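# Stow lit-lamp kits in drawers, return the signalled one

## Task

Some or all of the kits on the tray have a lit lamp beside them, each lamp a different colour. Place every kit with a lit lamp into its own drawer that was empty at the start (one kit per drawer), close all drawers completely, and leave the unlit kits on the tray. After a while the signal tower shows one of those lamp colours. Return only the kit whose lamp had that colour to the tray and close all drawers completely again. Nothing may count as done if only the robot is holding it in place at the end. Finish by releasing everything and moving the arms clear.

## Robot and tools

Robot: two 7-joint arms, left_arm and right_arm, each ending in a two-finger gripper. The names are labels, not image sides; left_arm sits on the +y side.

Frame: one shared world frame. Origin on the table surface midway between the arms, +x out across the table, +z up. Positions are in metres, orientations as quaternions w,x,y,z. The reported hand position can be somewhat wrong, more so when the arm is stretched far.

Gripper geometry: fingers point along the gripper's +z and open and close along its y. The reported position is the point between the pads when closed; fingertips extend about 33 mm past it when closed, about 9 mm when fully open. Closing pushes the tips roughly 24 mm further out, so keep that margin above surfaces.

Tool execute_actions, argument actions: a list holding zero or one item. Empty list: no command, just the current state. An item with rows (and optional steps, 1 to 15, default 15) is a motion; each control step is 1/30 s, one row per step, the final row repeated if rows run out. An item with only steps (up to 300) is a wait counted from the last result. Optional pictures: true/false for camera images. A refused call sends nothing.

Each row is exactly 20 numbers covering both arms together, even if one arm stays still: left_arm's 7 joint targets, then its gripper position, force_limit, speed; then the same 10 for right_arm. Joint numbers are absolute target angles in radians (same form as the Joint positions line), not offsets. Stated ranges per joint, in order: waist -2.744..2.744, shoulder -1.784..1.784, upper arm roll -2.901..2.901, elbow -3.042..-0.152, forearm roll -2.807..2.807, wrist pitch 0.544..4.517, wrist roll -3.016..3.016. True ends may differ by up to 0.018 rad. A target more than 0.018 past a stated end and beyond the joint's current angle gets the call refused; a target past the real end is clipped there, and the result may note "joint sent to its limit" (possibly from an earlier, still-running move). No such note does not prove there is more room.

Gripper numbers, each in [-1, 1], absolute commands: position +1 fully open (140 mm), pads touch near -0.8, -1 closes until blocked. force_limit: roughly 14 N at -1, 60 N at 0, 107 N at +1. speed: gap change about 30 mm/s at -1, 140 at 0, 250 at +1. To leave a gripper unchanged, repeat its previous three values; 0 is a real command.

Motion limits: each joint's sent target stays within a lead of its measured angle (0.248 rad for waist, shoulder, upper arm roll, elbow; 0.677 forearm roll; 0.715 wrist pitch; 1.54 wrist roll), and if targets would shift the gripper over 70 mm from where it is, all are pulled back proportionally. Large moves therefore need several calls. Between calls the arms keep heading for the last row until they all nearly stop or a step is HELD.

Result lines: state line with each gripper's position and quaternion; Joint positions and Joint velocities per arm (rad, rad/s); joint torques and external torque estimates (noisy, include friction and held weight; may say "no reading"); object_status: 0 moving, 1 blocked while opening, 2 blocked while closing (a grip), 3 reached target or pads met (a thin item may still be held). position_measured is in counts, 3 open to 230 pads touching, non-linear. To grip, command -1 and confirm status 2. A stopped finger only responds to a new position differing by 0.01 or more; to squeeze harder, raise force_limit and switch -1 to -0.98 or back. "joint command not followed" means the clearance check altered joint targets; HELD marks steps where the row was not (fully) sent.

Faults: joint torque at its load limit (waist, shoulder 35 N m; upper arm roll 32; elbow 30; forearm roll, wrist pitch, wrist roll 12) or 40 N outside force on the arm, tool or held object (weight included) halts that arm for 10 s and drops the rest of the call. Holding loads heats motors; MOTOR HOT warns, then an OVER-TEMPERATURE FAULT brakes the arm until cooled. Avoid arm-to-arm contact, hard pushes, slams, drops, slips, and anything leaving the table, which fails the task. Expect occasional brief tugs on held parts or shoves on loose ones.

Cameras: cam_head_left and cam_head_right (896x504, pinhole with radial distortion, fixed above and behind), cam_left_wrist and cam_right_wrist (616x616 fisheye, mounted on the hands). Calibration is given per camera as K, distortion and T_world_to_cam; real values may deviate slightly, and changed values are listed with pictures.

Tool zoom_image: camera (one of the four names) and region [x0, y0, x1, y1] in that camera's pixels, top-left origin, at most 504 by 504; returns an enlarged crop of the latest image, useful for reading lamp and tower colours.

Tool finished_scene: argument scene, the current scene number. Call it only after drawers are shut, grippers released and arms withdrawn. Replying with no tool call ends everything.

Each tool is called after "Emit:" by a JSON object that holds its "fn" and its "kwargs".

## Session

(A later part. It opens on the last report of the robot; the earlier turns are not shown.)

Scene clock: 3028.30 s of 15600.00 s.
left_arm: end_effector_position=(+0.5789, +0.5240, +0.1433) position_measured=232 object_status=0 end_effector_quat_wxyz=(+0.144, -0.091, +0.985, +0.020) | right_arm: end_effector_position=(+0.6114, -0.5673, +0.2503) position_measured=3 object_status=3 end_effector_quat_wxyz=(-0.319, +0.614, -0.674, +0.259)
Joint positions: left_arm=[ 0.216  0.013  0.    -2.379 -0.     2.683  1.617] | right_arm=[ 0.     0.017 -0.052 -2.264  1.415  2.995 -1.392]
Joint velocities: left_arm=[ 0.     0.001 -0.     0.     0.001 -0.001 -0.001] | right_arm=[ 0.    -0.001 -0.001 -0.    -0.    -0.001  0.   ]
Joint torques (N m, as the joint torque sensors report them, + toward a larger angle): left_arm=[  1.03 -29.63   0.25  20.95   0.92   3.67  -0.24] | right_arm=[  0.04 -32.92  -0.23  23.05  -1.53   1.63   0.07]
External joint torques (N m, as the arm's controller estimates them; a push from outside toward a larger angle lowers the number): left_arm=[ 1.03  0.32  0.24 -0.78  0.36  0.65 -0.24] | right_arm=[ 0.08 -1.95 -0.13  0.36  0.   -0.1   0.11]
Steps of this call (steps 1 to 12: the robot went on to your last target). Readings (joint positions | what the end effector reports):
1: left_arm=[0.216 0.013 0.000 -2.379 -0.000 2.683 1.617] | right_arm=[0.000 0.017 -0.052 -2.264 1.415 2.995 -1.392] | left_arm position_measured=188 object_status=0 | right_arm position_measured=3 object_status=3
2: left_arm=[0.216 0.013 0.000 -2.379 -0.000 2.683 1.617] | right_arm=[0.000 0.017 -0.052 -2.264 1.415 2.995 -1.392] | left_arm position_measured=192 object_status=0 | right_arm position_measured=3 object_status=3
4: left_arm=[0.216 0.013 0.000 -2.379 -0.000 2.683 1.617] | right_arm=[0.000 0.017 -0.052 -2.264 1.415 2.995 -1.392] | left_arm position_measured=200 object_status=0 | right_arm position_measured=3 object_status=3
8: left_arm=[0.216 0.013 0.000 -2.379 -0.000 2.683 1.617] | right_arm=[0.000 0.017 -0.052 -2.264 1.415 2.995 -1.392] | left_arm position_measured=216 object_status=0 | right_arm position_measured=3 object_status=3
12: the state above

Emit:
{"fn": "execute_actions", "kwargs": {"actions": [{"rows":[[0.2185,0.014,0,-2.3795,0.0,2.687,1.61,0,0.3,0.2,0,0.017,-0.05,-2.264,1.415,2.995,-1.392,1,0,0]],"steps":15}], "pictures": false}}

Emit:
{"fn": "execute_actions", "kwargs": {"actions": [{"rows":[[0.2185,0.021,0,-2.383,0.0,2.70,1.61,0,0.3,0.2,0,0.017,-0.05,-2.264,1.415,2.995,-1.392,1,0,0],[0.2185,0.021,0,-2.383,0.0,2.70,1.61,0,0.3,0.2,0,0.017,-0.05,-2.264,1.415,2.995,-1.392,1,0,0],[0.2185,0.021,0,-2.383,0.0,2.70,1.61,0,0.3,0.2,0,0.017,-0.05,-2.264,1.415,2.995,-1.392,1,0,0],[0.2185,0.028,0,-2.3865,0.0,2.71,1.61,0,0.3,0.2,0,0.017,-0.05,-2.264,1.415,2.995,-1.392,1,0,0],[0.2185,0.028,0,-2.3865,0.0,2.71,1.61,0,0.3,0.2,0,0.017,-0.05,-2.264,1.415,2.995,-1.392,1,0,0],[0.2185,0.028,0,-2.3865,0.0,2.71,1.61,0,0.3,0.2,0,0.017,-0.05,-2.264,1.415,2.995,-1.392,1,0,0],[0.2185,0.035,0,-2.39,0.0,2.718,1.61,0,0.3,0.2,0,0.017,-0.05,-2.264,1.415,2.995,-1.392,1,0,0]],"steps":15}], "pictures": false}}

Emit:
{"fn": "execute_actions", "kwargs": {"actions": [{"steps":10}]}}

Emit:
{"fn": "zoom_image", "kwargs": {"camera": "cam_left_wrist", "region": [200, 180, 440, 420]}}

Emit:
{"fn": "zoom_image", "kwargs": {"camera": "cam_head_right", "region": [280, 120, 400, 200]}}

Scene clock: 3051.87 s of 15600.00 s.
left_arm: end_effector_position=(+0.5789, +0.5240, +0.1433) position_measured=129 object_status=0 end_effector_quat_wxyz=(+0.144, -0.091, +0.985, +0.020) | right_arm: end_effector_position=(+0.6114, -0.5673, +0.2503) position_measured=3 object_status=3 end_effector_quat_wxyz=(-0.319, +0.614, -0.674, +0.259)
Joint positions: left_arm=[ 0.216  0.013  0.    -2.379 -0.     2.683  1.617] | right_arm=[ 0.     0.017 -0.052 -2.264  1.415  2.995 -1.392]
Joint velocities: left_arm=[ 0.002 -0.002  0.     0.001  0.    -0.001 -0.001] | right_arm=[ 0.001  0.    -0.     0.    -0.     0.001 -0.001]
Joint torques (N m, as the joint torque sensors report them, + toward a larger angle): left_arm=[  0.8  -29.17   0.67  20.88   0.8    3.74  -0.24] | right_arm=[ -0.07 -32.73   0.16  23.79  -1.52   1.62   0.  ]
External joint torques (N m, as the arm's controller estimates them; a push from outside toward a larger angle lowers the number): left_arm=[ 0.64  0.88  0.5  -0.93  0.25  0.71 -0.23] | right_arm=[ 0.04 -1.75  0.33  1.08  0.02 -0.13  0.04]
Steps of this call (steps 1 to 15: the robot went on to your last target; steps 16 to 90: nothing new was sent; then 20.07 s passed at rest; steps 91 to 105: all 15 steps of this action). Readings (joint positions | what the end effector reports):
91: left_arm=[0.216 0.013 0.000 -2.379 -0.000 2.683 1.617] | right_arm=[0.000 0.017 -0.052 -2.264 1.415 2.995 -1.392] | left_arm position_measured=234 object_status=0 | right_arm position_measured=3 object_status=3
92: left_arm=[0.216 0.013 0.000 -2.379 -0.000 2.683 1.617] | right_arm=[0.000 0.017 -0.052 -2.264 1.415 2.995 -1.392] | left_arm position_measured=231 object_status=0 | right_arm position_measured=3 object_status=3
94: left_arm=[0.216 0.013 0.000 -2.379 -0.000 2.683 1.617] | right_arm=[0.000 0.017 -0.052 -2.264 1.415 2.995 -1.392] | left_arm position_measured=209 object_status=0 | right_arm position_measured=3 object_status=3
98: left_arm=[0.216 0.013 0.000 -2.379 -0.000 2.683 1.617] | right_arm=[0.000 0.017 -0.052 -2.264 1.415 2.995 -1.392] | left_arm position_measured=174 object_status=0 | right_arm position_measured=3 object_status=3
105: the state above

Scene clock: 3052.37 s of 15600.00 s.
left_arm: end_effector_position=(+0.5775, +0.5237, +0.1312) position_measured=129 object_status=3 end_effector_quat_wxyz=(+0.142, -0.091, +0.985, +0.020) | right_arm: end_effector_position=(+0.6114, -0.5673, +0.2503) position_measured=3 object_status=3 end_effector_quat_wxyz=(-0.319, +0.614, -0.674, +0.259)
Joint positions: left_arm=[ 0.216  0.033  0.    -2.389 -0.     2.711  1.617] | right_arm=[ 0.     0.017 -0.052 -2.264  1.415  2.995 -1.392]
Joint velocities: left_arm=[-0.    -0.001  0.    -0.    -0.001  0.019  0.001] | right_arm=[ 0.001  0.001 -0.001  0.    -0.    -0.     0.001]
Joint torques (N m, as the joint torque sensors report them, + toward a larger angle): left_arm=[  0.67 -29.49  -0.24  20.47   0.89   3.83  -0.2 ] | right_arm=[  0.25 -33.06   0.03  22.93  -1.47   1.65   0.  ]
External joint torques (N m, as the arm's controller estimates them; a push from outside toward a larger angle lowers the number): left_arm=[ 0.71  0.69 -0.23 -0.78  0.35  0.85 -0.19] | right_arm=[ 0.16 -2.2   0.    0.27  0.07 -0.06  0.04]
Steps of this call (steps 1 to 15: all 15 steps of this action). Readings (joint positions | what the end effector reports):
1: left_arm=[0.216 0.014 0.000 -2.379 -0.000 2.685 1.617] | right_arm=[0.000 0.017 -0.052 -2.264 1.415 2.995 -1.392] | left_arm position_measured=129 object_status=0 | right_arm position_measured=3 object_status=3
2: left_arm=[0.216 0.015 0.000 -2.380 -0.000 2.687 1.617] | right_arm=[0.000 0.017 -0.052 -2.264 1.415 2.995 -1.392] | left_arm position_measured=129 object_status=0 | right_arm position_measured=3 object_status=3
4: left_arm=[0.216 0.018 0.000 -2.381 -0.000 2.692 1.617] | right_arm=[0.000 0.017 -0.052 -2.264 1.415 2.995 -1.392] | left_arm position_measured=129 object_status=3 | right_arm position_measured=3 object_status=3
8: left_arm=[0.216 0.028 0.000 -2.386 -0.000 2.702 1.617] | right_arm=[0.000 0.017 -0.052 -2.264 1.415 2.995 -1.392] | left_arm position_measured=129 object_status=3 | right_arm position_measured=3 object_status=3
15: the state above

Scene clock: 3052.70 s of 15600.00 s.
left_arm: end_effector_position=(+0.5783, +0.5239, +0.1317) position_measured=129 object_status=3 end_effector_quat_wxyz=(+0.144, -0.091, +0.985, +0.020) | right_arm: end_effector_position=(+0.6114, -0.5673, +0.2503) position_measured=3 object_status=3 end_effector_quat_wxyz=(-0.319, +0.614, -0.674, +0.259)
Joint positions: left_arm=[ 0.216  0.033  0.    -2.389 -0.     2.713  1.617] | right_arm=[ 0.     0.017 -0.052 -2.264  1.415  2.995 -1.392]
Joint velocities: left_arm=[ 0.001 -0.    -0.001 -0.001 -0.     0.003  0.   ] | right_arm=[ 0.002  0.     0.     0.    -0.001 -0.    -0.   ]
Joint torques (N m, as the joint torque sensors report them, + toward a larger angle): left_arm=[  0.96 -29.23   0.3   20.47   0.83   3.73  -0.34] | right_arm=[  0.38 -32.77   0.19  23.59  -1.49   1.61   0.03]
External joint torques (N m, as the arm's controller estimates them; a push from outside toward a larger angle lowers the number): left_arm=[ 0.9   1.02  0.21 -0.83  0.29  0.73 -0.33] | right_arm=[ 0.37 -1.81  0.24  0.91  0.05 -0.12  0.07]
Steps of this call (steps 1 to 10: the robot went on to your last target). Readings (joint positions | what the end effector reports):
1: left_arm=[0.216 0.033 0.000 -2.389 -0.000 2.711 1.617] | right_arm=[0.000 0.017 -0.052 -2.264 1.415 2.995 -1.392] | left_arm position_measured=129 object_status=3 | right_arm position_measured=3 object_status=3
2: left_arm=[0.216 0.033 0.000 -2.389 -0.000 2.712 1.617] | right_arm=[0.000 0.017 -0.052 -2.264 1.415 2.995 -1.392] | left_arm position_measured=129 object_status=3 | right_arm position_measured=3 object_status=3
4: left_arm=[0.216 0.033 0.000 -2.389 -0.000 2.712 1.617] | right_arm=[0.000 0.017 -0.052 -2.264 1.415 2.995 -1.392] | left_arm position_measured=129 object_status=3 | right_arm position_measured=3 object_status=3
8: left_arm=[0.216 0.033 0.000 -2.389 -0.000 2.713 1.617] | right_arm=[0.000 0.017 -0.052 -2.264 1.415 2.995 -1.392] | left_arm position_measured=129 object_status=3 | right_arm position_measured=3 object_status=3
10: the state above
camera_calibration (this result's frames):
cam_left_wrist: T_world_to_cam=[[-0.0176227, 0.999834, 0.00470343, -0.505988], [0.752918, 0.0101752, 0.658035, -0.514283], [0.657878, 0.0151377, -0.752972, -0.0986186], [0, 0, 0, 1]] pos_world=[0.443175, 0.51263, 0.266539]
cam_right_wrist: T_world_to_cam=[[-0.674773, 0.112803, -0.729354, 0.656197], [-0.245956, 0.897385, 0.366341, 0.559087], [0.695835, 0.426586, -0.577787, 0.137366], [0, 0, 0, 1]] pos_world=[0.484711, -0.634335, 0.353152]

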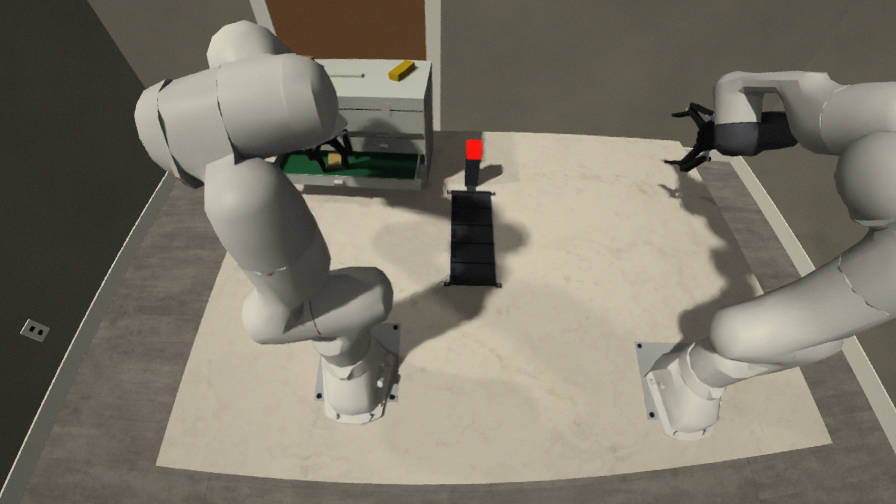

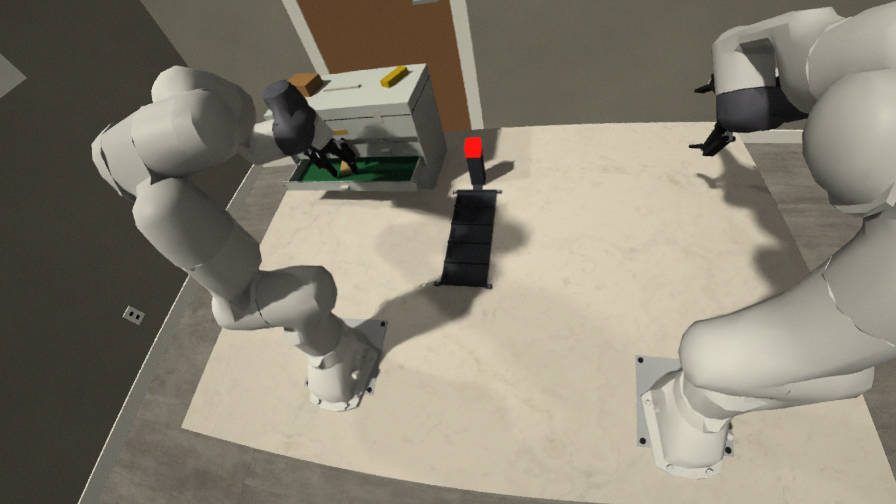

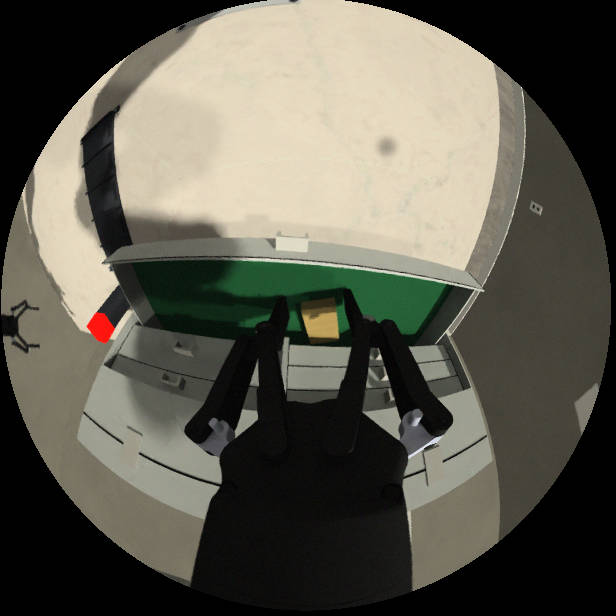

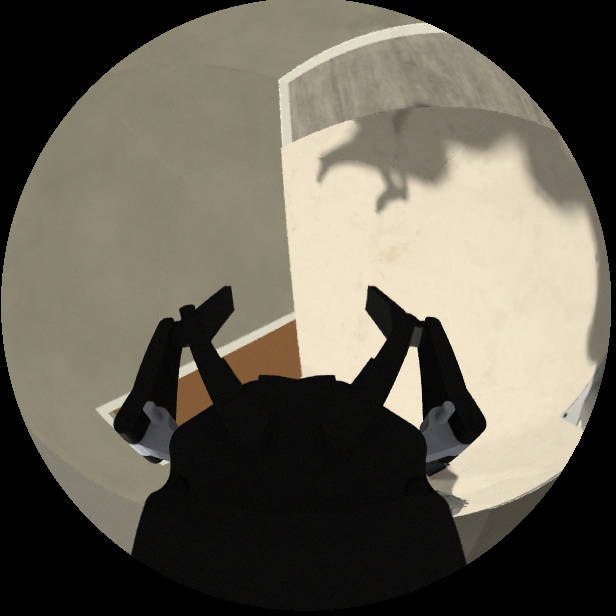

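Region (200, 180, 440, 420) of cam_left_wrist's 616x616 image, scaled by 2.100, with more detail than that image has.

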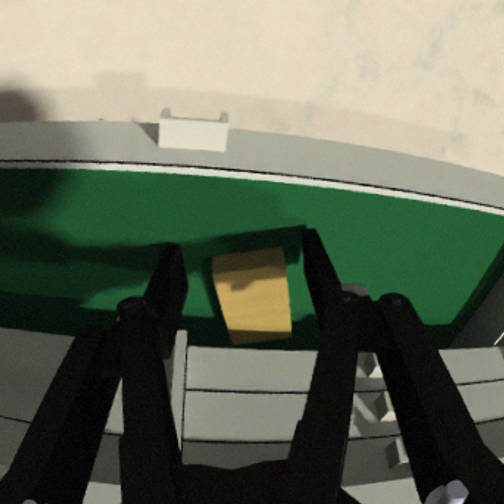

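Region (280, 120, 400, 200) of cam_head_right's 896x504 image, scaled by 4.200, with more detail than that image has.

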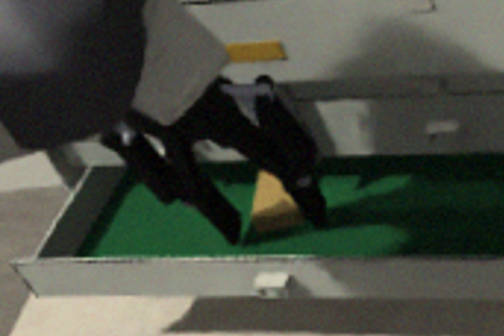

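Emit:
{"fn": "execute_actions", "kwargs": {"actions": [{"rows":[[0.2185,0.042,0,-2.38,0.0,2.715,1.61,0,0.3,0.2,0,0.017,-0.05,-2.264,1.415,2.995,-1.392,1,0,0],[0.2185,0.042,0,-2.38,0.0,2.715,1.61,0,0.3,0.2,0,0.017,-0.05,-2.264,1.415,2.995,-1.392,1,0,0],[0.2185,0.042,0,-2.38,0.0,2.715,1.61,0,0.3,0.2,0,0.017,-0.05,-2.264,1.415,2.995,-1.392,1,0,0],[0.2185,0.05,0,-2.369,0.0,2.71,1.61,0,0.3,0.2,0,0.017,-0.05,-2.264,1.415,2.995,-1.392,1,0,0],[0.2185,0.05,0,-2.369,0.0,2.71,1.61,0,0.3,0.2,0,0.017,-0.05,-2.264,1.415,2.995,-1.392,1,0,0],[0.2185,0.05,0,-2.369,0.0,2.71,1.61,0,0.3,0.2,0,0.017,-0.05,-2.264,1.415,2.995,-1.392,1,0,0],[0.2185,0.0575,0,-2.359,0.0,2.704,1.61,0,0.3,0.2,0,0.017,-0.05,-2.264,1.415,2.995,-1.392,1,0,0]],"steps":15}], "pictures": false}}

Emit:
{"fn": "execute_actions", "kwargs": {"actions": [{"rows":[[0.2185,0.0575,0,-2.359,0.0,2.704,1.61,-1,0.3,-0.6,0,0.017,-0.05,-2.264,1.415,2.995,-1.392,1,0,0]],"steps":15}], "pictures": false}}

Emit:
{"fn": "execute_actions", "kwargs": {"actions": [{"steps":10}], "pictures": false}}

Scene clock: 3075.53 s of 15600.00 s.
left_arm: end_effector_position=(+0.5869, +0.5259, +0.1319) position_measured=129 object_status=3 end_effector_quat_wxyz=(+0.145, -0.091, +0.985, +0.020) | right_arm: end_effector_position=(+0.6114, -0.5673, +0.2503) position_measured=3 object_status=3 end_effector_quat_wxyz=(-0.319, +0.614, -0.674, +0.259)
Joint positions: left_arm=[ 0.216  0.055  0.    -2.361 -0.     2.709  1.617] | right_arm=[ 0.     0.017 -0.052 -2.264  1.415  2.995 -1.392]
Joint velocities: left_arm=[-0.     0.001 -0.001  0.003 -0.001 -0.005  0.001] | right_arm=[ 0.     0.001 -0.001 -0.002  0.    -0.    -0.002]
Joint torques (N m, as the joint torque sensors report them, + toward a larger angle): left_arm=[  0.9  -28.97   0.15  21.85   0.78   2.47  -0.22] | right_arm=[ -0.12 -32.73  -0.33  23.08  -1.52   1.65   0.04]
External joint torques (N m, as the arm's controller estimates them; a push from outside toward a larger angle lowers the number): left_arm=[ 1.04  2.13  0.24  0.48  0.22 -0.53 -0.21] | right_arm=[ 0.01 -1.99 -0.14  0.54  0.   -0.09  0.08]
Steps of this call (steps 1 to 15: the robot went on to your last target; steps 16 to 90: nothing new was sent; then 19.33 s passed at rest; steps 91 to 105: all 15 steps of this action). Readings (joint positions | what the end effector reports):
91: left_arm=[0.216 0.035 0.000 -2.387 -0.000 2.714 1.617] | right_arm=[0.000 0.017 -0.052 -2.264 1.415 2.995 -1.392] | left_arm position_measured=129 object_status=3 | right_arm position_measured=3 object_status=3
92: left_arm=[0.216 0.037 0.000 -2.385 -0.000 2.714 1.617] | right_arm=[0.000 0.017 -0.052 -2.264 1.415 2.995 -1.392] | left_arm position_measured=129 object_status=3 | right_arm position_measured=3 object_status=3
94: left_arm=[0.216 0.040 0.000 -2.380 -0.000 2.714 1.617] | right_arm=[0.000 0.017 -0.052 -2.264 1.415 2.995 -1.392] | left_arm position_measured=129 object_status=3 | right_arm position_measured=3 object_status=3
98: left_arm=[0.216 0.051 0.000 -2.367 -0.000 2.712 1.617] | right_arm=[0.000 0.017 -0.052 -2.264 1.415 2.995 -1.392] | left_arm position_measured=129 object_status=3 | right_arm position_measured=3 object_status=3
105: the state above

Scene clock: 3076.03 s of 15600.00 s.
left_arm: end_effector_position=(+0.5871, +0.5260, +0.1321) position_measured=177 object_status=0 end_effector_quat_wxyz=(+0.145, -0.091, +0.985, +0.020) | right_arm: end_effector_position=(+0.6114, -0.5673, +0.2503) position_measured=3 object_status=3 end_effector_quat_wxyz=(-0.319, +0.614, -0.674, +0.259)
Joint positions: left_arm=[ 0.216  0.055  0.    -2.36  -0.     2.708  1.617] | right_arm=[ 0.     0.017 -0.052 -2.264  1.415  2.995 -1.392]
Joint velocities: left_arm=[ 0.    -0.001 -0.    -0.001 -0.    -0.     0.001] | right_arm=[ 0.001 -0.002 -0.    -0.001  0.001  0.001 -0.001]
Joint torques (N m, as the joint torque sensors report them, + toward a larger angle): left_arm=[  1.22 -29.27   0.48  21.64   0.89   2.53  -0.25] | right_arm=[  0.45 -32.64  -0.06  23.04  -1.54   1.59   0.03]
External joint torques (N m, as the arm's controller estimates them; a push from outside toward a larger angle lowers the number): left_arm=[ 1.15  1.82  0.36  0.26  0.35 -0.47 -0.24] | right_arm=[ 0.46 -1.59  0.01  0.31  0.   -0.15  0.07]
Steps of this call (steps 1 to 15: all 15 steps of this action). Readings (joint positions | what the end effector reports):
1: left_arm=[0.216 0.055 0.000 -2.361 -0.000 2.709 1.617] | right_arm=[0.000 0.017 -0.052 -2.264 1.415 2.995 -1.392] | left_arm position_measured=129 object_status=0 | right_arm position_measured=3 object_status=3
2: left_arm=[0.216 0.055 0.000 -2.361 -0.000 2.709 1.617] | right_arm=[0.000 0.017 -0.052 -2.264 1.415 2.995 -1.392] | left_arm position_measured=132 object_status=0 | right_arm position_measured=3 object_status=3
4: left_arm=[0.216 0.055 0.000 -2.361 -0.000 2.709 1.617] | right_arm=[0.000 0.017 -0.052 -2.264 1.415 2.995 -1.392] | left_arm position_measured=140 object_status=0 | right_arm position_measured=3 object_status=3
8: left_arm=[0.216 0.055 0.000 -2.361 -0.000 2.708 1.617] | right_arm=[0.000 0.017 -0.052 -2.264 1.415 2.995 -1.392] | left_arm position_measured=156 object_status=0 | right_arm position_measured=3 object_status=3
15: the state above

Scene clock: 3076.37 s of 15600.00 s.
left_arm: end_effector_position=(+0.5871, +0.5260, +0.1321) position_measured=177 object_status=2 end_effector_quat_wxyz=(+0.145, -0.091, +0.985, +0.020) | right_arm: end_effector_position=(+0.6114, -0.5673, +0.2503) position_measured=3 object_status=3 end_effector_quat_wxyz=(-0.319, +0.614, -0.674, +0.259)
Joint positions: left_arm=[ 0.216  0.055  0.    -2.36  -0.     2.708  1.617] | right_arm=[ 0.     0.017 -0.052 -2.264  1.415  2.995 -1.392]
Joint velocities: left_arm=[0.001 0.    0.002 0.    0.    0.    0.   ] | right_arm=[-0.     0.001  0.     0.001 -0.001  0.     0.001]
Joint torques (N m, as the joint torque sensors report them, + toward a larger angle): left_arm=[  0.85 -29.04   0.4   21.03   0.86   2.47  -0.26] | right_arm=[ -0.08 -32.27  -0.04  23.26  -1.45   1.6    0.02]
External joint torques (N m, as the arm's controller estimates them; a push from outside toward a larger angle lowers the number): left_arm=[ 0.81  2.1   0.31 -0.46  0.31 -0.55 -0.25] | right_arm=[ 0.01 -1.34  0.11  0.56  0.08 -0.14  0.06]
Steps of this call (steps 1 to 10: the robot went on to your last target). Readings (joint positions | what the end effector reports):
1: left_arm=[0.216 0.055 0.000 -2.360 -0.000 2.708 1.617] | right_arm=[0.000 0.017 -0.052 -2.264 1.415 2.995 -1.392] | left_arm position_measured=177 object_status=0 | right_arm position_measured=3 object_status=3
2: left_arm=[0.216 0.055 0.000 -2.360 -0.000 2.708 1.617] | right_arm=[0.000 0.017 -0.052 -2.264 1.415 2.995 -1.392] | left_arm position_measured=177 object_status=0 | right_arm position_measured=3 object_status=3
4: left_arm=[0.216 0.055 0.000 -2.360 -0.000 2.708 1.617] | right_arm=[0.000 0.017 -0.052 -2.264 1.415 2.995 -1.392] | left_arm position_measured=177 object_status=2 | right_arm position_measured=3 object_status=3
8: left_arm=[0.216 0.055 0.000 -2.360 -0.000 2.708 1.617] | right_arm=[0.000 0.017 -0.052 -2.264 1.415 2.995 -1.392] | left_arm position_measured=177 object_status=2 | right_arm position_measured=3 object_status=3
10: the state above

Emit:
{"fn": "execute_actions", "kwargs": {"actions": [{"rows":[[0.2185,0.04,0,-2.377,0.0,2.71,1.61,-1,0.3,-0.6,0,0.017,-0.05,-2.264,1.415,2.995,-1.392,1,0,0],[0.2185,0.04,0,-2.377,0.0,2.71,1.61,-1,0.3,-0.6,0,0.017,-0.05,-2.264,1.415,2.995,-1.392,1,0,0],[0.2185,0.026,0,-2.393,0.0,2.713,1.61,-1,0.3,-0.6,0,0.017,-0.05,-2.264,1.415,2.995,-1.392,1,0,0],[0.2185,0.026,0,-2.393,0.0,2.713,1.61,-1,0.3,-0.6,0,0.017,-0.05,-2.264,1.415,2.995,-1.392,1,0,0],[0.2185,0.012,0,-2.41,0.0,2.716,1.61,-1,0.3,-0.6,0,0.017,-0.05,-2.264,1.415,2.995,-1.392,1,0,0],[0.2185,0.012,0,-2.41,0.0,2.716,1.61,-1,0.3,-0.6,0,0.017,-0.05,-2.264,1.415,2.995,-1.392,1,0,0],[0.2185,-0.002,0,-2.426,0.0,2.718,1.61,-1,0.3,-0.6,0,0.017,-0.05,-2.264,1.415,2.995,-1.392,1,0,0],[0.2185,-0.002,0,-2.426,0.0,2.718,1.61,-1,0.3,-0.6,0,0.017,-0.05,-2.264,1.415,2.995,-1.392,1,0,0],[0.2185,-0.016,0,-2.442,0.0,2.72,1.61,-1,0.3,-0.6,0,0.017,-0.05,-2.264,1.415,2.995,-1.392,1,0,0],[0.2185,-0.016,0,-2.442,0.0,2.72,1.61,-1,0.3,-0.6,0,0.017,-0.05,-2.264,1.415,2.995,-1.392,1,0,0],[0.2185,-0.0303,0,-2.4583,0.0,2.722,1.61,-1,0.3,-0.6,0,0.017,-0.05,-2.264,1.415,2.995,-1.392,1,0,0]],"steps":15}], "pictures": false}}

Emit:
{"fn": "execute_actions", "kwargs": {"actions": [{"rows":[[0.2185,-0.05,0,-2.448,0.0,2.68,1.61,-1,0.3,-0.6,0,0.017,-0.05,-2.264,1.415,2.995,-1.392,1,0,0],[0.2185,-0.05,0,-2.448,0.0,2.68,1.61,-1,0.3,-0.6,0,0.017,-0.05,-2.264,1.415,2.995,-1.392,1,0,0],[0.2185,-0.07,0,-2.437,0.0,2.65,1.61,-1,0.3,-0.6,0,0.017,-0.05,-2.264,1.415,2.995,-1.392,1,0,0],[0.2185,-0.07,0,-2.437,0.0,2.65,1.61,-1,0.3,-0.6,0,0.017,-0.05,-2.264,1.415,2.995,-1.392,1,0,0],[0.2185,-0.09,0,-2.427,0.0,2.62,1.61,-1,0.3,-0.6,0,0.017,-0.05,-2.264,1.415,2.995,-1.392,1,0,0],[0.2185,-0.09,0,-2.427,0.0,2.62,1.61,-1,0.3,-0.6,0,0.017,-0.05,-2.264,1.415,2.995,-1.392,1,0,0],[0.2185,-0.108,0,-2.417,0.0,2.59,1.61,-1,0.3,-0.6,0,0.017,-0.05,-2.264,1.415,2.995,-1.392,1,0,0],[0.2185,-0.108,0,-2.417,0.0,2.59,1.61,-1,0.3,-0.6,0,0.017,-0.05,-2.264,1.415,2.995,-1.392,1,0,0],[0.2185,-0.126,0,-2.406,0.0,2.56,1.61,-1,0.3,-0.6,0,0.017,-0.05,-2.264,1.415,2.995,-1.392,1,0,0],[0.2185,-0.126,0,-2.406,0.0,2.56,1.61,-1,0.3,-0.6,0,0.017,-0.05,-2.264,1.415,2.995,-1.392,1,0,0],[0.2185,-0.1435,0,-2.396,0.0,2.54,1.61,-1,0.3,-0.6,0,0.017,-0.05,-2.264,1.415,2.995,-1.392,1,0,0]],"steps":15}]}}

Scene clock: 3104.77 s of 15600.00 s.
left_arm: end_effector_position=(+0.5573, +0.5190, +0.1334) position_measured=177 object_status=2 end_effector_quat_wxyz=(+0.141, -0.091, +0.986, +0.019) | right_arm: end_effector_position=(+0.6114, -0.5673, +0.2503) position_measured=3 object_status=3 end_effector_quat_wxyz=(-0.319, +0.614, -0.674, +0.259)
Joint positions: left_arm=[ 0.216 -0.025  0.    -2.454 -0.     2.715  1.617] | right_arm=[ 0.     0.017 -0.052 -2.264  1.415  2.995 -1.392]
Joint velocities: left_arm=[-0.    -0.039 -0.    -0.049 -0.001  0.009 -0.   ] | right_arm=[-0.002 -0.     0.001 -0.    -0.     0.001  0.   ]
Joint torques (N m, as the joint torque sensors report them, + toward a larger angle): left_arm=[  0.57 -29.95   0.21  21.28   0.91   4.    -0.15] | right_arm=[  0.31 -32.99  -0.06  23.    -1.5    1.63   0.  ]
External joint torques (N m, as the arm's controller estimates them; a push from outside toward a larger angle lowers the number): left_arm=[ 0.57 -2.33  0.23 -0.14  0.36  0.98 -0.15] | right_arm=[ 0.43 -2.01  0.12  0.29  0.03 -0.12  0.04]
Steps of this call (steps 1 to 15: the robot went on to your last target; steps 16 to 90: nothing new was sent; then 24.90 s passed at rest; steps 91 to 105: all 15 steps of this action). Readings (joint positions | what the end effector reports):
91: left_arm=[0.216 0.053 0.000 -2.363 -0.000 2.709 1.617] | right_arm=[0.000 0.017 -0.052 -2.264 1.415 2.995 -1.392] | left_arm position_measured=177 object_status=2 | right_arm position_measured=3 object_status=3
92: left_arm=[0.216 0.049 0.000 -2.367 -0.000 2.709 1.617] | right_arm=[0.000 0.017 -0.052 -2.264 1.415 2.995 -1.392] | left_arm position_measured=177 object_status=2 | right_arm position_measured=3 object_status=3
94: left_arm=[0.216 0.038 0.000 -2.381 -0.000 2.709 1.617] | right_arm=[0.000 0.017 -0.052 -2.264 1.415 2.995 -1.392] | left_arm position_measured=177 object_status=2 | right_arm position_measured=3 object_status=3
98: left_arm=[0.216 0.012 0.000 -2.412 -0.000 2.711 1.617] | right_arm=[0.000 0.017 -0.052 -2.264 1.415 2.995 -1.392] | left_arm position_measured=177 object_status=2 | right_arm position_measured=3 object_status=3
105: the state above

Scene clock: 3105.27 s of 15600.00 s.
left_arm: end_effector_position=(+0.5584, +0.5197, +0.1957) position_measured=177 object_status=2 end_effector_quat_wxyz=(+0.146, -0.092, +0.985, +0.020) | right_arm: end_effector_position=(+0.6114, -0.5673, +0.2503) position_measured=3 object_status=3 end_effector_quat_wxyz=(-0.319, +0.614, -0.674, +0.259)
Joint positions: left_arm=[ 0.217 -0.137  0.    -2.403 -0.     2.563  1.617] | right_arm=[ 0.     0.017 -0.052 -2.264  1.415  2.995 -1.392]
Joint velocities: left_arm=[-0.    -0.062 -0.001  0.056 -0.    -0.139  0.   ] | right_arm=[-0.    -0.001 -0.    -0.001  0.     0.001  0.001]
Joint torques (N m, as the joint torque sensors report them, + toward a larger angle): left_arm=[  0.58 -27.12  -0.25  24.3    1.01   3.24  -0.28] | right_arm=[ -0.22 -32.76  -0.08  22.9   -1.55   1.65   0.02]
External joint torques (N m, as the arm's controller estimates them; a push from outside toward a larger angle lowers the number): left_arm=[ 0.7  -3.24  0.02  2.79  0.37  0.59 -0.28] | right_arm=[-0.18 -1.92  0.02  0.28 -0.02 -0.08  0.06]
Steps of this call (steps 1 to 15: all 15 steps of this action). Readings (joint positions | what the end effector reports):
1: left_arm=[0.216 -0.028 0.000 -2.454 -0.000 2.709 1.617] | right_arm=[0.000 0.017 -0.052 -2.264 1.415 2.995 -1.392] | left_arm position_measured=177 object_status=2 | right_arm position_measured=3 object_status=3
2: left_arm=[0.216 -0.034 0.000 -2.454 -0.000 2.704 1.617] | right_arm=[0.000 0.017 -0.052 -2.264 1.415 2.995 -1.392] | left_arm position_measured=177 object_status=2 | right_arm position_measured=3 object_status=3
4: left_arm=[0.216 -0.049 0.000 -2.449 -0.000 2.686 1.617] | right_arm=[0.000 0.017 -0.052 -2.264 1.415 2.995 -1.392] | left_arm position_measured=177 object_status=2 | right_arm position_measured=3 object_status=3
8: left_arm=[0.216 -0.087 0.000 -2.430 -0.000 2.638 1.617] | right_arm=[0.000 0.017 -0.052 -2.264 1.415 2.995 -1.392] | left_arm position_measured=177 object_status=2 | right_arm position_measured=3 object_status=3
15: the state above
camera_calibration (this result's frames):
cam_left_wrist: T_world_to_cam=[[-0.018536, 0.999812, 0.00571287, -0.502129], [0.74949, 0.0101129, 0.661939, -0.540165], [0.661756, 0.0165514, -0.749536, -0.0408446], [0, 0, 0, 1]] pos_world=[0.42257, 0.508174, 0.32981]
cam_right_wrist: T_world_to_cam=[[-0.674773, 0.112803, -0.729354, 0.656197], [-0.245956, 0.897385, 0.366341, 0.559087], [0.695835, 0.426586, -0.577787, 0.137366], [0, 0, 0, 1]] pos_world=[0.484711, -0.634336, 0.353152]

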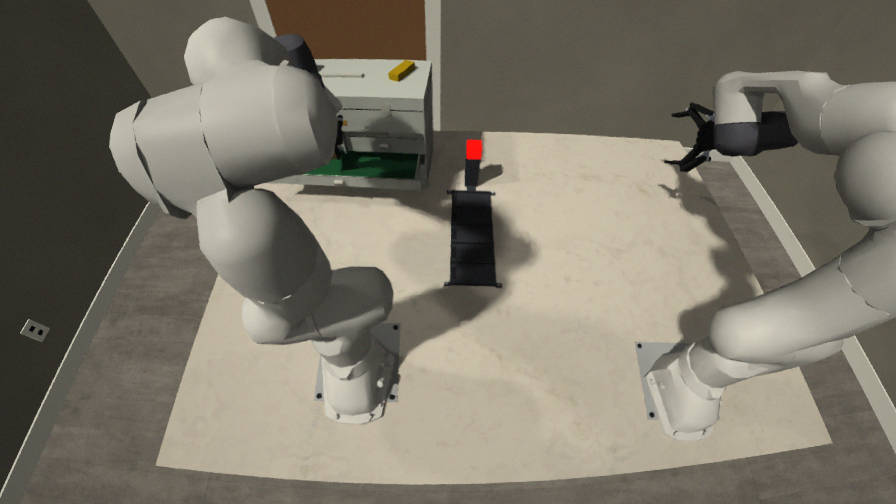

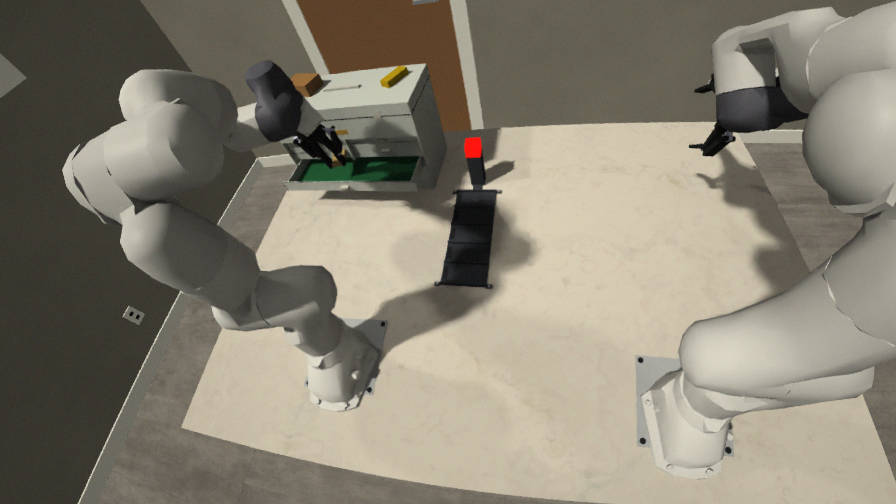

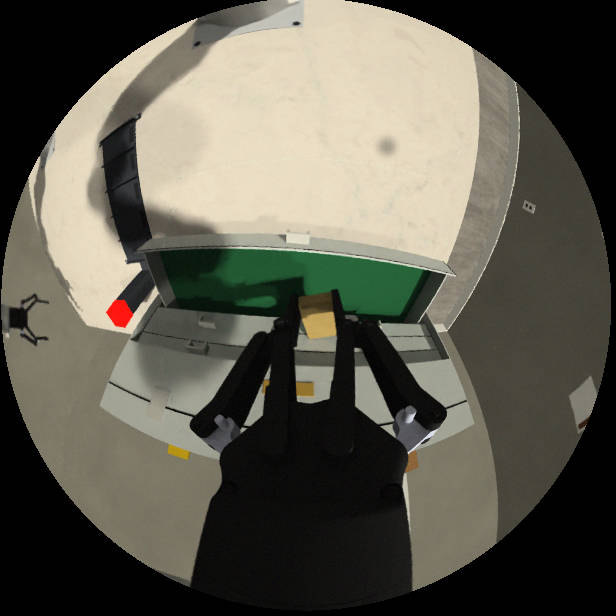

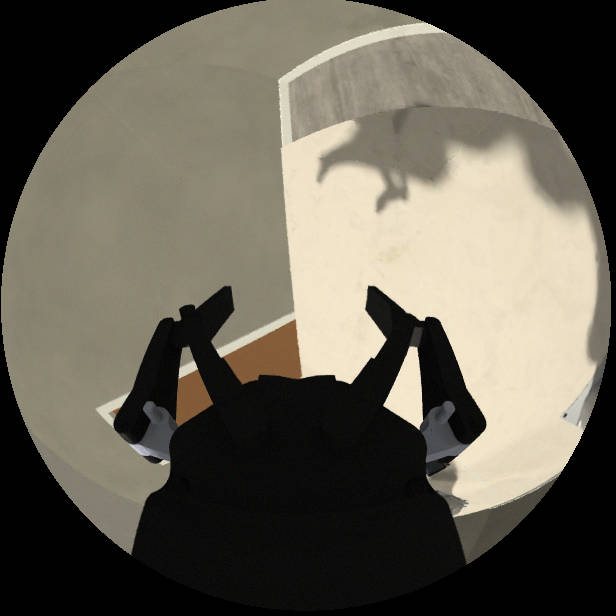

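Retract and rotate, gradually.

Emit:
{"fn": "execute_actions", "kwargs": {"actions": [{"rows":[[0.2185,-0.18,0,-2.43,0.0,2.535,1.61,-1,0.3,-0.6,0,0.017,-0.05,-2.264,1.415,2.995,-1.392,1,0,0],[0.2185,-0.215,0,-2.46,0.0,2.53,1.61,-1,0.3,-0.6,0,0.017,-0.05,-2.264,1.415,2.995,-1.392,1,0,0],[0.2185,-0.25,0,-2.49,0.0,2.53,1.61,-1,0.3,-0.6,0,0.017,-0.05,-2.264,1.415,2.995,-1.392,1,0,0],[0.2185,-0.285,0,-2.52,0.0,2.525,1.61,-1,0.3,-0.6,0,0.017,-0.05,-2.264,1.415,2.995,-1.392,1,0,0],[0.2185,-0.32,0,-2.55,0.0,2.52,1.61,-1,0.3,-0.6,0,0.017,-0.05,-2.264,1.415,2.995,-1.392,1,0,0],[0.2185,-0.355,0,-2.58,0.0,2.52,1.61,-1,0.3,-0.6,0,0.017,-0.05,-2.264,1.415,2.995,-1.392,1,0,0],[0.2,-0.39,0,-2.61,0.0,2.515,1.61,-1,0.3,-0.6,0,0.017,-0.05,-2.264,1.415,2.995,-1.392,1,0,0],[0.18,-0.425,0,-2.645,0.0,2.51,1.61,-1,0.3,-0.6,0,0.017,-0.05,-2.264,1.415,2.995,-1.392,1,0,0],[0.16,-0.46,0,-2.68,0.0,2.51,1.61,-1,0.3,-0.6,0,0.017,-0.05,-2.264,1.415,2.995,-1.392,1,0,0],[0.135,-0.495,0,-2.71,0.0,2.505,1.61,-1,0.3,-0.6,0,0.017,-0.05,-2.264,1.415,2.995,-1.392,1,0,0],[0.11,-0.53,0,-2.74,0.0,2.5,1.61,-1,0.3,-0.6,0,0.017,-0.05,-2.264,1.415,2.995,-1.392,1,0,0],[0.08,-0.565,0,-2.775,0.0,2.495,1.61,-1,0.3,-0.6,0,0.017,-0.05,-2.264,1.415,2.995,-1.392,1,0,0],[0.05,-0.59,0,-2.795,0.0,2.493,1.61,-1,0.3,-0.6,0,0.017,-0.05,-2.264,1.415,2.995,-1.392,1,0,0],[0.02,-0.609,0,-2.81,0.0,2.491,1.61,-1,0.3,-0.6,0,0.017,-0.05,-2.264,1.415,2.995,-1.392,1,0,0],[-0.01,-0.609,0,-2.81,0.0,2.491,1.61,-1,0.3,-0.6,0,0.017,-0.05,-2.264,1.415,2.995,-1.392,1,0,0]],"steps":15}], "pictures": false}}

Emit:
{"fn": "execute_actions", "kwargs": {"actions": [{"rows":[[-0.04,-0.609,0,-2.81,0.0,2.491,1.61,-1,0.3,-0.6,0,0.017,-0.05,-2.264,1.415,2.995,-1.392,1,0,0],[-0.07,-0.609,0,-2.81,0.0,2.491,1.61,-1,0.3,-0.6,0,0.017,-0.05,-2.264,1.415,2.995,-1.392,1,0,0],[-0.10,-0.609,0,-2.81,0.0,2.491,1.61,-1,0.3,-0.6,0,0.017,-0.05,-2.264,1.415,2.995,-1.392,1,0,0],[-0.13,-0.609,0,-2.81,0.0,2.491,1.61,-1,0.3,-0.6,0,0.017,-0.05,-2.264,1.415,2.995,-1.392,1,0,0],[-0.16,-0.609,0,-2.81,0.0,2.491,1.61,-1,0.3,-0.6,0,0.017,-0.05,-2.264,1.415,2.995,-1.392,1,0,0],[-0.19,-0.609,0,-2.81,0.0,2.491,1.61,-1,0.3,-0.6,0,0.017,-0.05,-2.264,1.415,2.995,-1.392,1,0,0],[-0.22,-0.609,0,-2.81,0.0,2.491,1.61,-1,0.3,-0.6,0,0.017,-0.05,-2.264,1.415,2.995,-1.392,1,0,0],[-0.25,-0.609,0,-2.81,0.0,2.491,1.61,-1,0.3,-0.6,0,0.017,-0.05,-2.264,1.415,2.995,-1.392,1,0,0],[-0.28,-0.609,0,-2.81,0.0,2.491,1.61,-1,0.3,-0.6,0,0.017,-0.05,-2.264,1.415,2.995,-1.392,1,0,0],[-0.31,-0.609,0,-2.81,0.0,2.491,1.61,-1,0.3,-0.6,0,0.017,-0.05,-2.264,1.415,2.995,-1.392,1,0,0],[-0.335,-0.609,0,-2.81,0.0,2.491,1.61,-1,0.3,-0.6,0,0.017,-0.05,-2.264,1.415,2.995,-1.392,1,0,0],[-0.357,-0.609,0,-2.81,0.0,2.491,1.61,-1,0.3,-0.6,0,0.017,-0.05,-2.264,1.415,2.995,-1.392,1,0,0]],"steps":15}], "pictures": false}}

Emit:
{"fn": "execute_actions", "kwargs": {"actions": [{"rows":[[-0.357,-0.58,0,-2.82,0.0,2.55,1.61,-1,0.3,-0.6,0,0.017,-0.05,-2.264,1.415,2.995,-1.392,1,0,0],[-0.357,-0.55,0,-2.83,0.0,2.59,1.61,-1,0.3,-0.6,0,0.017,-0.05,-2.264,1.415,2.995,-1.392,1,0,0],[-0.357,-0.52,0,-2.84,0.0,2.63,1.61,-1,0.3,-0.6,0,0.017,-0.05,-2.264,1.415,2.995,-1.392,1,0,0],[-0.357,-0.49,0,-2.85,0.0,2.67,1.61,-1,0.3,-0.6,0,0.017,-0.05,-2.264,1.415,2.995,-1.392,1,0,0],[-0.357,-0.46,0,-2.86,0.0,2.71,1.61,-1,0.3,-0.6,0,0.017,-0.05,-2.264,1.415,2.995,-1.392,1,0,0],[-0.357,-0.43,0,-2.87,0.0,2.75,1.61,-1,0.3,-0.6,0,0.017,-0.05,-2.264,1.415,2.995,-1.392,1,0,0],[-0.357,-0.40,0,-2.88,0.0,2.79,1.61,-1,0.3,-0.6,0,0.017,-0.05,-2.264,1.415,2.995,-1.392,1,0,0],[-0.357,-0.37,0,-2.89,0.0,2.83,1.61,-1,0.3,-0.6,0,0.017,-0.05,-2.264,1.415,2.995,-1.392,1,0,0],[-0.357,-0.34,0,-2.90,0.0,2.87,1.61,-1,0.3,-0.6,0,0.017,-0.05,-2.264,1.415,2.995,-1.392,1,0,0],[-0.357,-0.31,0,-2.91,0.0,2.91,1.61,-1,0.3,-0.6,0,0.017,-0.05,-2.264,1.415,2.995,-1.392,1,0,0],[-0.357,-0.28,0,-2.92,0.0,2.95,1.61,-1,0.3,-0.6,0,0.017,-0.05,-2.264,1.415,2.995,-1.392,1,0,0],[-0.357,-0.25,0,-2.925,0.0,2.98,1.61,-1,0.3,-0.6,0,0.017,-0.05,-2.264,1.415,2.995,-1.392,1,0,0],[-0.357,-0.22,0,-2.93,0.0,3.005,1.61,-1,0.3,-0.6,0,0.017,-0.05,-2.264,1.415,2.995,-1.392,1,0,0]],"steps":15}], "pictures": false}}

Emit:
{"fn": "execute_actions", "kwargs": {"actions": [{"steps":20}]}}

Scene clock: 3163.97 s of 15600.00 s.
left_arm: end_effector_position=(+0.4429, +0.4201, +0.2033) position_measured=177 object_status=2 end_effector_quat_wxyz=(+0.148, -0.011, +0.989, +0.008) | right_arm: end_effector_position=(+0.6114, -0.5673, +0.2503) position_measured=3 object_status=3 end_effector_quat_wxyz=(-0.319, +0.614, -0.674, +0.259)
Joint positions: left_arm=[ 0.053 -0.572  0.001 -2.778 -0.     2.504  1.617] | right_arm=[ 0.     0.017 -0.052 -2.264  1.415  2.995 -1.392]
Joint velocities: left_arm=[-0.814 -0.505 -0.041 -0.443  0.001 -0.085 -0.   ] | right_arm=[ 0.    -0.001 -0.001 -0.001 -0.     0.001  0.   ]
Joint torques (N m, as the joint torque sensors report them, + toward a larger angle): left_arm=[ 1.44 -9.55  0.95 25.15  0.94  3.21 -0.3 ] | right_arm=[  0.3  -32.76   0.04  22.86  -1.59   1.65   0.05]
External joint torques (N m, as the arm's controller estimates them; a push from outside toward a larger angle lowers the number): left_arm=[-2.22 -3.3  -0.32 -0.74  0.13 -0.12 -0.28] | right_arm=[ 0.27 -1.84  0.06  0.21 -0.05 -0.08  0.09]
Steps of this call (steps 1 to 30: the robot went on to your last target; steps 31 to 90: nothing new was sent; then 55.20 s passed at rest; steps 91 to 105: all 15 steps of this action). Readings (joint positions | what the end effector reports):
91: left_arm=[0.217 -0.148 0.000 -2.407 -0.000 2.542 1.617] | right_arm=[0.000 0.017 -0.052 -2.264 1.415 2.995 -1.392] | left_arm position_measured=177 object_status=2 | right_arm position_measured=3 object_status=3
92: left_arm=[0.217 -0.164 0.000 -2.423 -0.000 2.540 1.617] | right_arm=[0.000 0.017 -0.052 -2.264 1.415 2.995 -1.392] | left_arm position_measured=177 object_status=2 | right_arm position_measured=3 object_status=3
94: left_arm=[0.217 -0.216 0.000 -2.469 -0.000 2.536 1.617] | right_arm=[0.000 0.017 -0.052 -2.264 1.415 2.995 -1.392] | left_arm position_measured=177 object_status=2 | right_arm position_measured=3 object_status=3
98: left_arm=[0.207 -0.351 0.002 -2.579 -0.000 2.527 1.617] | right_arm=[0.000 0.017 -0.052 -2.264 1.415 2.995 -1.392] | left_arm position_measured=177 object_status=2 | right_arm position_measured=3 object_status=3
105: the state above

Scene clock: 3164.47 s of 15600.00 s.
left_arm: end_effector_position=(+0.4090, +0.2541, +0.1991) position_measured=177 object_status=2 end_effector_quat_wxyz=(+0.143, +0.185, +0.972, -0.020) | right_arm: end_effector_position=(+0.6114, -0.5673, +0.2503) position_measured=3 object_status=3 end_effector_quat_wxyz=(-0.319, +0.614, -0.674, +0.259)
Joint positions: left_arm=[-0.342 -0.606 -0.002 -2.809 -0.     2.494  1.616] | right_arm=[ 0.     0.017 -0.052 -2.264  1.415  2.995 -1.392]
Joint velocities: left_arm=[-0.189 -0.    -0.001 -0.004  0.002 -0.003  0.   ] | right_arm=[-0.001  0.     0.     0.001 -0.001  0.001  0.   ]
Joint torques (N m, as the joint torque sensors report them, + toward a larger angle): left_arm=[  0.15 -12.41   1.36  22.55   0.97   2.64  -0.21] | right_arm=[  0.06 -32.48   0.03  23.19  -1.52   1.61   0.03]
External joint torques (N m, as the arm's controller estimates them; a push from outside toward a larger angle lowers the number): left_arm=[-1.87 -2.11 -0.35 -0.84  0.42 -0.35 -0.21] | right_arm=[ 0.07 -1.68  0.11  0.57  0.01 -0.12  0.07]
Steps of this call (steps 1 to 15: all 15 steps of this action). Readings (joint positions | what the end effector reports):
1: left_arm=[0.024 -0.585 0.001 -2.790 -0.000 2.502 1.617] | right_arm=[0.000 0.017 -0.052 -2.264 1.415 2.995 -1.392] | left_arm position_measured=177 object_status=2 | right_arm position_measured=3 object_status=3
2: left_arm=[-0.006 -0.593 0.001 -2.797 -0.000 2.500 1.617] | right_arm=[0.000 0.017 -0.052 -2.264 1.415 2.995 -1.392] | left_arm position_measured=177 object_status=2 | right_arm position_measured=3 object_status=3
4: left_arm=[-0.065 -0.601 0.001 -2.805 -0.000 2.498 1.616] | right_arm=[0.000 0.017 -0.052 -2.264 1.415 2.995 -1.392] | left_arm position_measured=177 object_status=2 | right_arm position_measured=3 object_status=3
8: left_arm=[-0.184 -0.605 0.001 -2.809 -0.000 2.495 1.616] | right_arm=[0.000 0.017 -0.052 -2.264 1.415 2.995 -1.392] | left_arm position_measured=177 object_status=2 | right_arm position_measured=3 object_status=3
15: the state above

Scene clock: 3164.97 s of 15600.00 s.
left_arm: end_effector_position=(+0.3863, +0.2569, +0.0576) position_measured=177 object_status=2 end_effector_quat_wxyz=(+0.103, +0.191, +0.976, -0.015) | right_arm: end_effector_position=(+0.6114, -0.5673, +0.2503) position_measured=3 object_status=3 end_effector_quat_wxyz=(-0.319, +0.614, -0.674, +0.259)
Joint positions: left_arm=[-0.354 -0.242 -0.002 -2.928 -0.     2.894  1.616] | right_arm=[ 0.     0.017 -0.052 -2.264  1.415  2.995 -1.392]
Joint velocities: left_arm=[-0.     0.399 -0.001 -0.142 -0.     0.582  0.002] | right_arm=[ 0.001  0.     0.001 -0.001  0.     0.     0.   ]
Joint torques (N m, as the joint torque sensors report them, + toward a larger angle): left_arm=[ -2.01 -23.85   1.19  22.18   0.76   5.31  -0.17] | right_arm=[  0.33 -32.49  -0.16  23.04  -1.51   1.6    0.02]
External joint torques (N m, as the arm's controller estimates them; a push from outside toward a larger angle lowers the number): left_arm=[-2.03  0.62  1.34 -0.49  0.43  1.4  -0.17] | right_arm=[ 0.24 -1.58 -0.19  0.37  0.03 -0.12  0.07]
Steps of this call (steps 1 to 15: all 15 steps of this action). Readings (joint positions | what the end effector reports):
1: left_arm=[-0.347 -0.602 -0.002 -2.811 -0.000 2.503 1.616] | right_arm=[0.000 0.017 -0.052 -2.264 1.415 2.995 -1.392] | left_arm position_measured=177 object_status=2 | right_arm position_measured=3 object_status=3
2: left_arm=[-0.350 -0.590 -0.002 -2.813 -0.000 2.518 1.616] | right_arm=[0.000 0.017 -0.052 -2.264 1.415 2.995 -1.392] | left_arm position_measured=177 object_status=2 | right_arm position_measured=3 object_status=3
4: left_arm=[-0.353 -0.548 -0.002 -2.826 -0.000 2.561 1.616] | right_arm=[0.000 0.017 -0.052 -2.264 1.415 2.995 -1.392] | left_arm position_measured=177 object_status=2 | right_arm position_measured=3 object_status=3
8: left_arm=[-0.354 -0.433 -0.002 -2.867 -0.000 2.676 1.616] | right_arm=[0.000 0.017 -0.052 -2.264 1.415 2.995 -1.392] | left_arm position_measured=177 object_status=2 | right_arm position_measured=3 object_status=3
15: the state above

Scene clock: 3165.63 s of 15600.00 s.
left_arm: end_effector_position=(+0.4062, +0.2498, +0.0640) position_measured=177 object_status=2 end_effector_quat_wxyz=(+0.141, +0.190, +0.971, -0.021) | right_arm: end_effector_position=(+0.6114, -0.5673, +0.2503) position_measured=3 object_status=3 end_effector_quat_wxyz=(-0.319, +0.614, -0.674, +0.259)
Joint positions: left_arm=[-0.354 -0.221 -0.002 -2.932 -0.     2.997  1.616] | right_arm=[ 0.     0.017 -0.052 -2.264  1.415  2.995 -1.392]
Joint velocities: left_arm=[-0.001  0.001 -0.001  0.001 -0.002  0.012 -0.001] | right_arm=[-0.001  0.001  0.002 -0.001  0.001  0.001  0.   ]
Joint torques (N m, as the joint torque sensors report them, + toward a larger angle): left_arm=[ -2.98 -16.19   1.09  17.89   0.61   3.98  -0.25] | right_arm=[  0.06 -33.2   -0.01  23.4   -1.51   1.63   0.03]
External joint torques (N m, as the arm's controller estimates them; a push from outside toward a larger angle lowers the number): left_arm=[-2.92  0.92  1.34  0.78  0.26  0.99 -0.24] | right_arm=[ 0.02 -2.32  0.01  0.73  0.02 -0.09  0.07]
Steps of this call (steps 1 to 20: the robot went on to your last target). Readings (joint positions | what the end effector reports):
1: left_arm=[-0.354 -0.231 -0.002 -2.931 -0.000 2.912 1.616] | right_arm=[0.000 0.017 -0.052 -2.264 1.415 2.995 -1.392] | left_arm position_measured=177 object_status=2 | right_arm position_measured=3 object_status=3
2: left_arm=[-0.354 -0.226 -0.002 -2.932 -0.000 2.927 1.616] | right_arm=[0.000 0.017 -0.052 -2.264 1.415 2.995 -1.392] | left_arm position_measured=177 object_status=2 | right_arm position_measured=3 object_status=3
4: left_arm=[-0.354 -0.222 -0.002 -2.933 -0.000 2.950 1.616] | right_arm=[0.000 0.017 -0.052 -2.264 1.415 2.995 -1.392] | left_arm position_measured=177 object_status=2 | right_arm position_measured=3 object_status=3
8: left_arm=[-0.354 -0.221 -0.002 -2.932 -0.000 2.977 1.616] | right_arm=[0.000 0.017 -0.052 -2.264 1.415 2.995 -1.392] | left_arm position_measured=177 object_status=2 | right_arm position_measured=3 object_status=3
20: the state above
camera_calibration (this result's frames):
cam_left_wrist: T_world_to_cam=[[0.526283, 0.8503, 0.00398518, -0.418211], [0.641943, -0.400388, 0.653911, -0.18948], [0.557616, -0.341584, -0.756561, 0.0978514], [0, 0, 0, 1]] pos_world=[0.287169, 0.313163, 0.1996]
cam_right_wrist: T_world_to_cam=[[-0.674773, 0.112803, -0.729354, 0.656197], [-0.245956, 0.897385, 0.366341, 0.559087], [0.695835, 0.426586, -0.577787, 0.137366], [0, 0, 0, 1]] pos_world=[0.484711, -0.634335, 0.353152]

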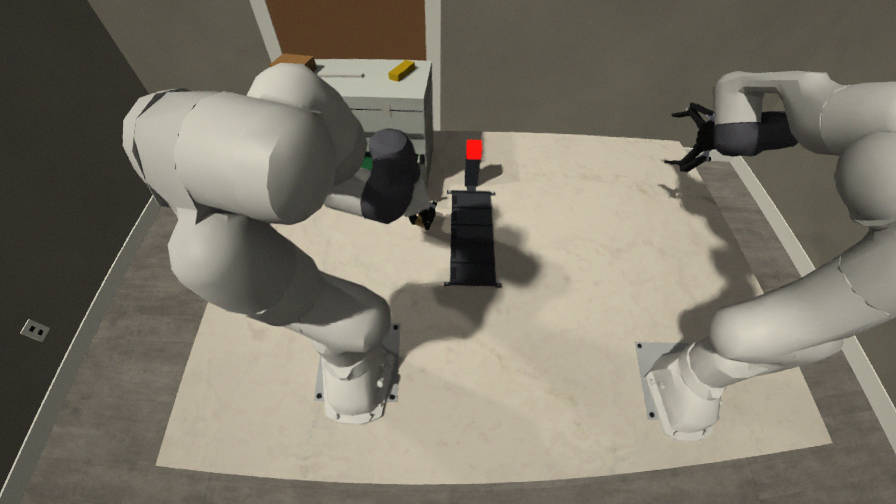

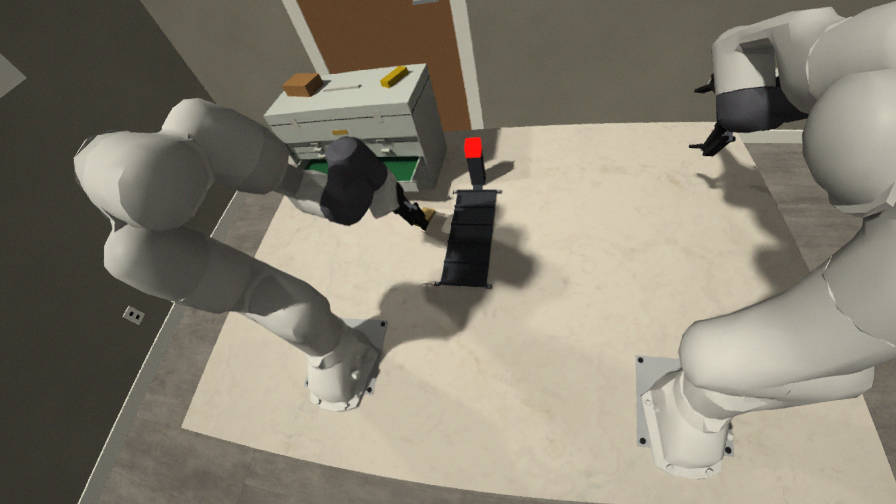

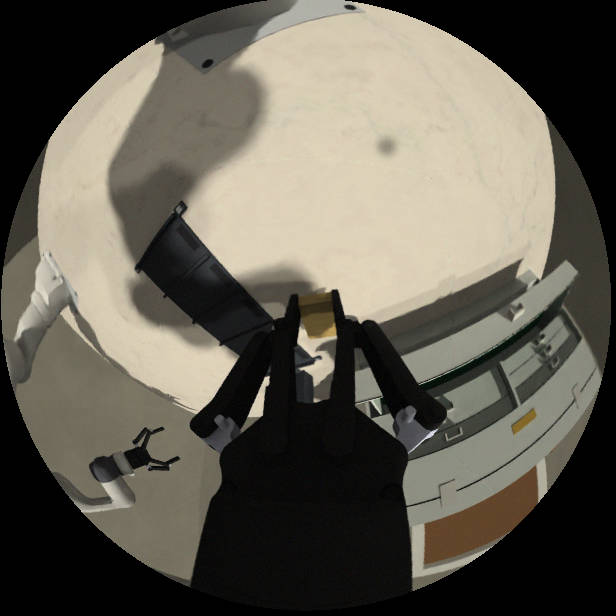

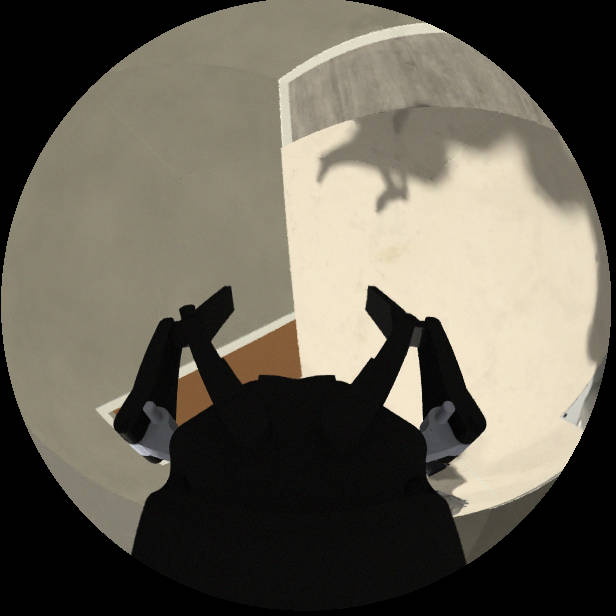

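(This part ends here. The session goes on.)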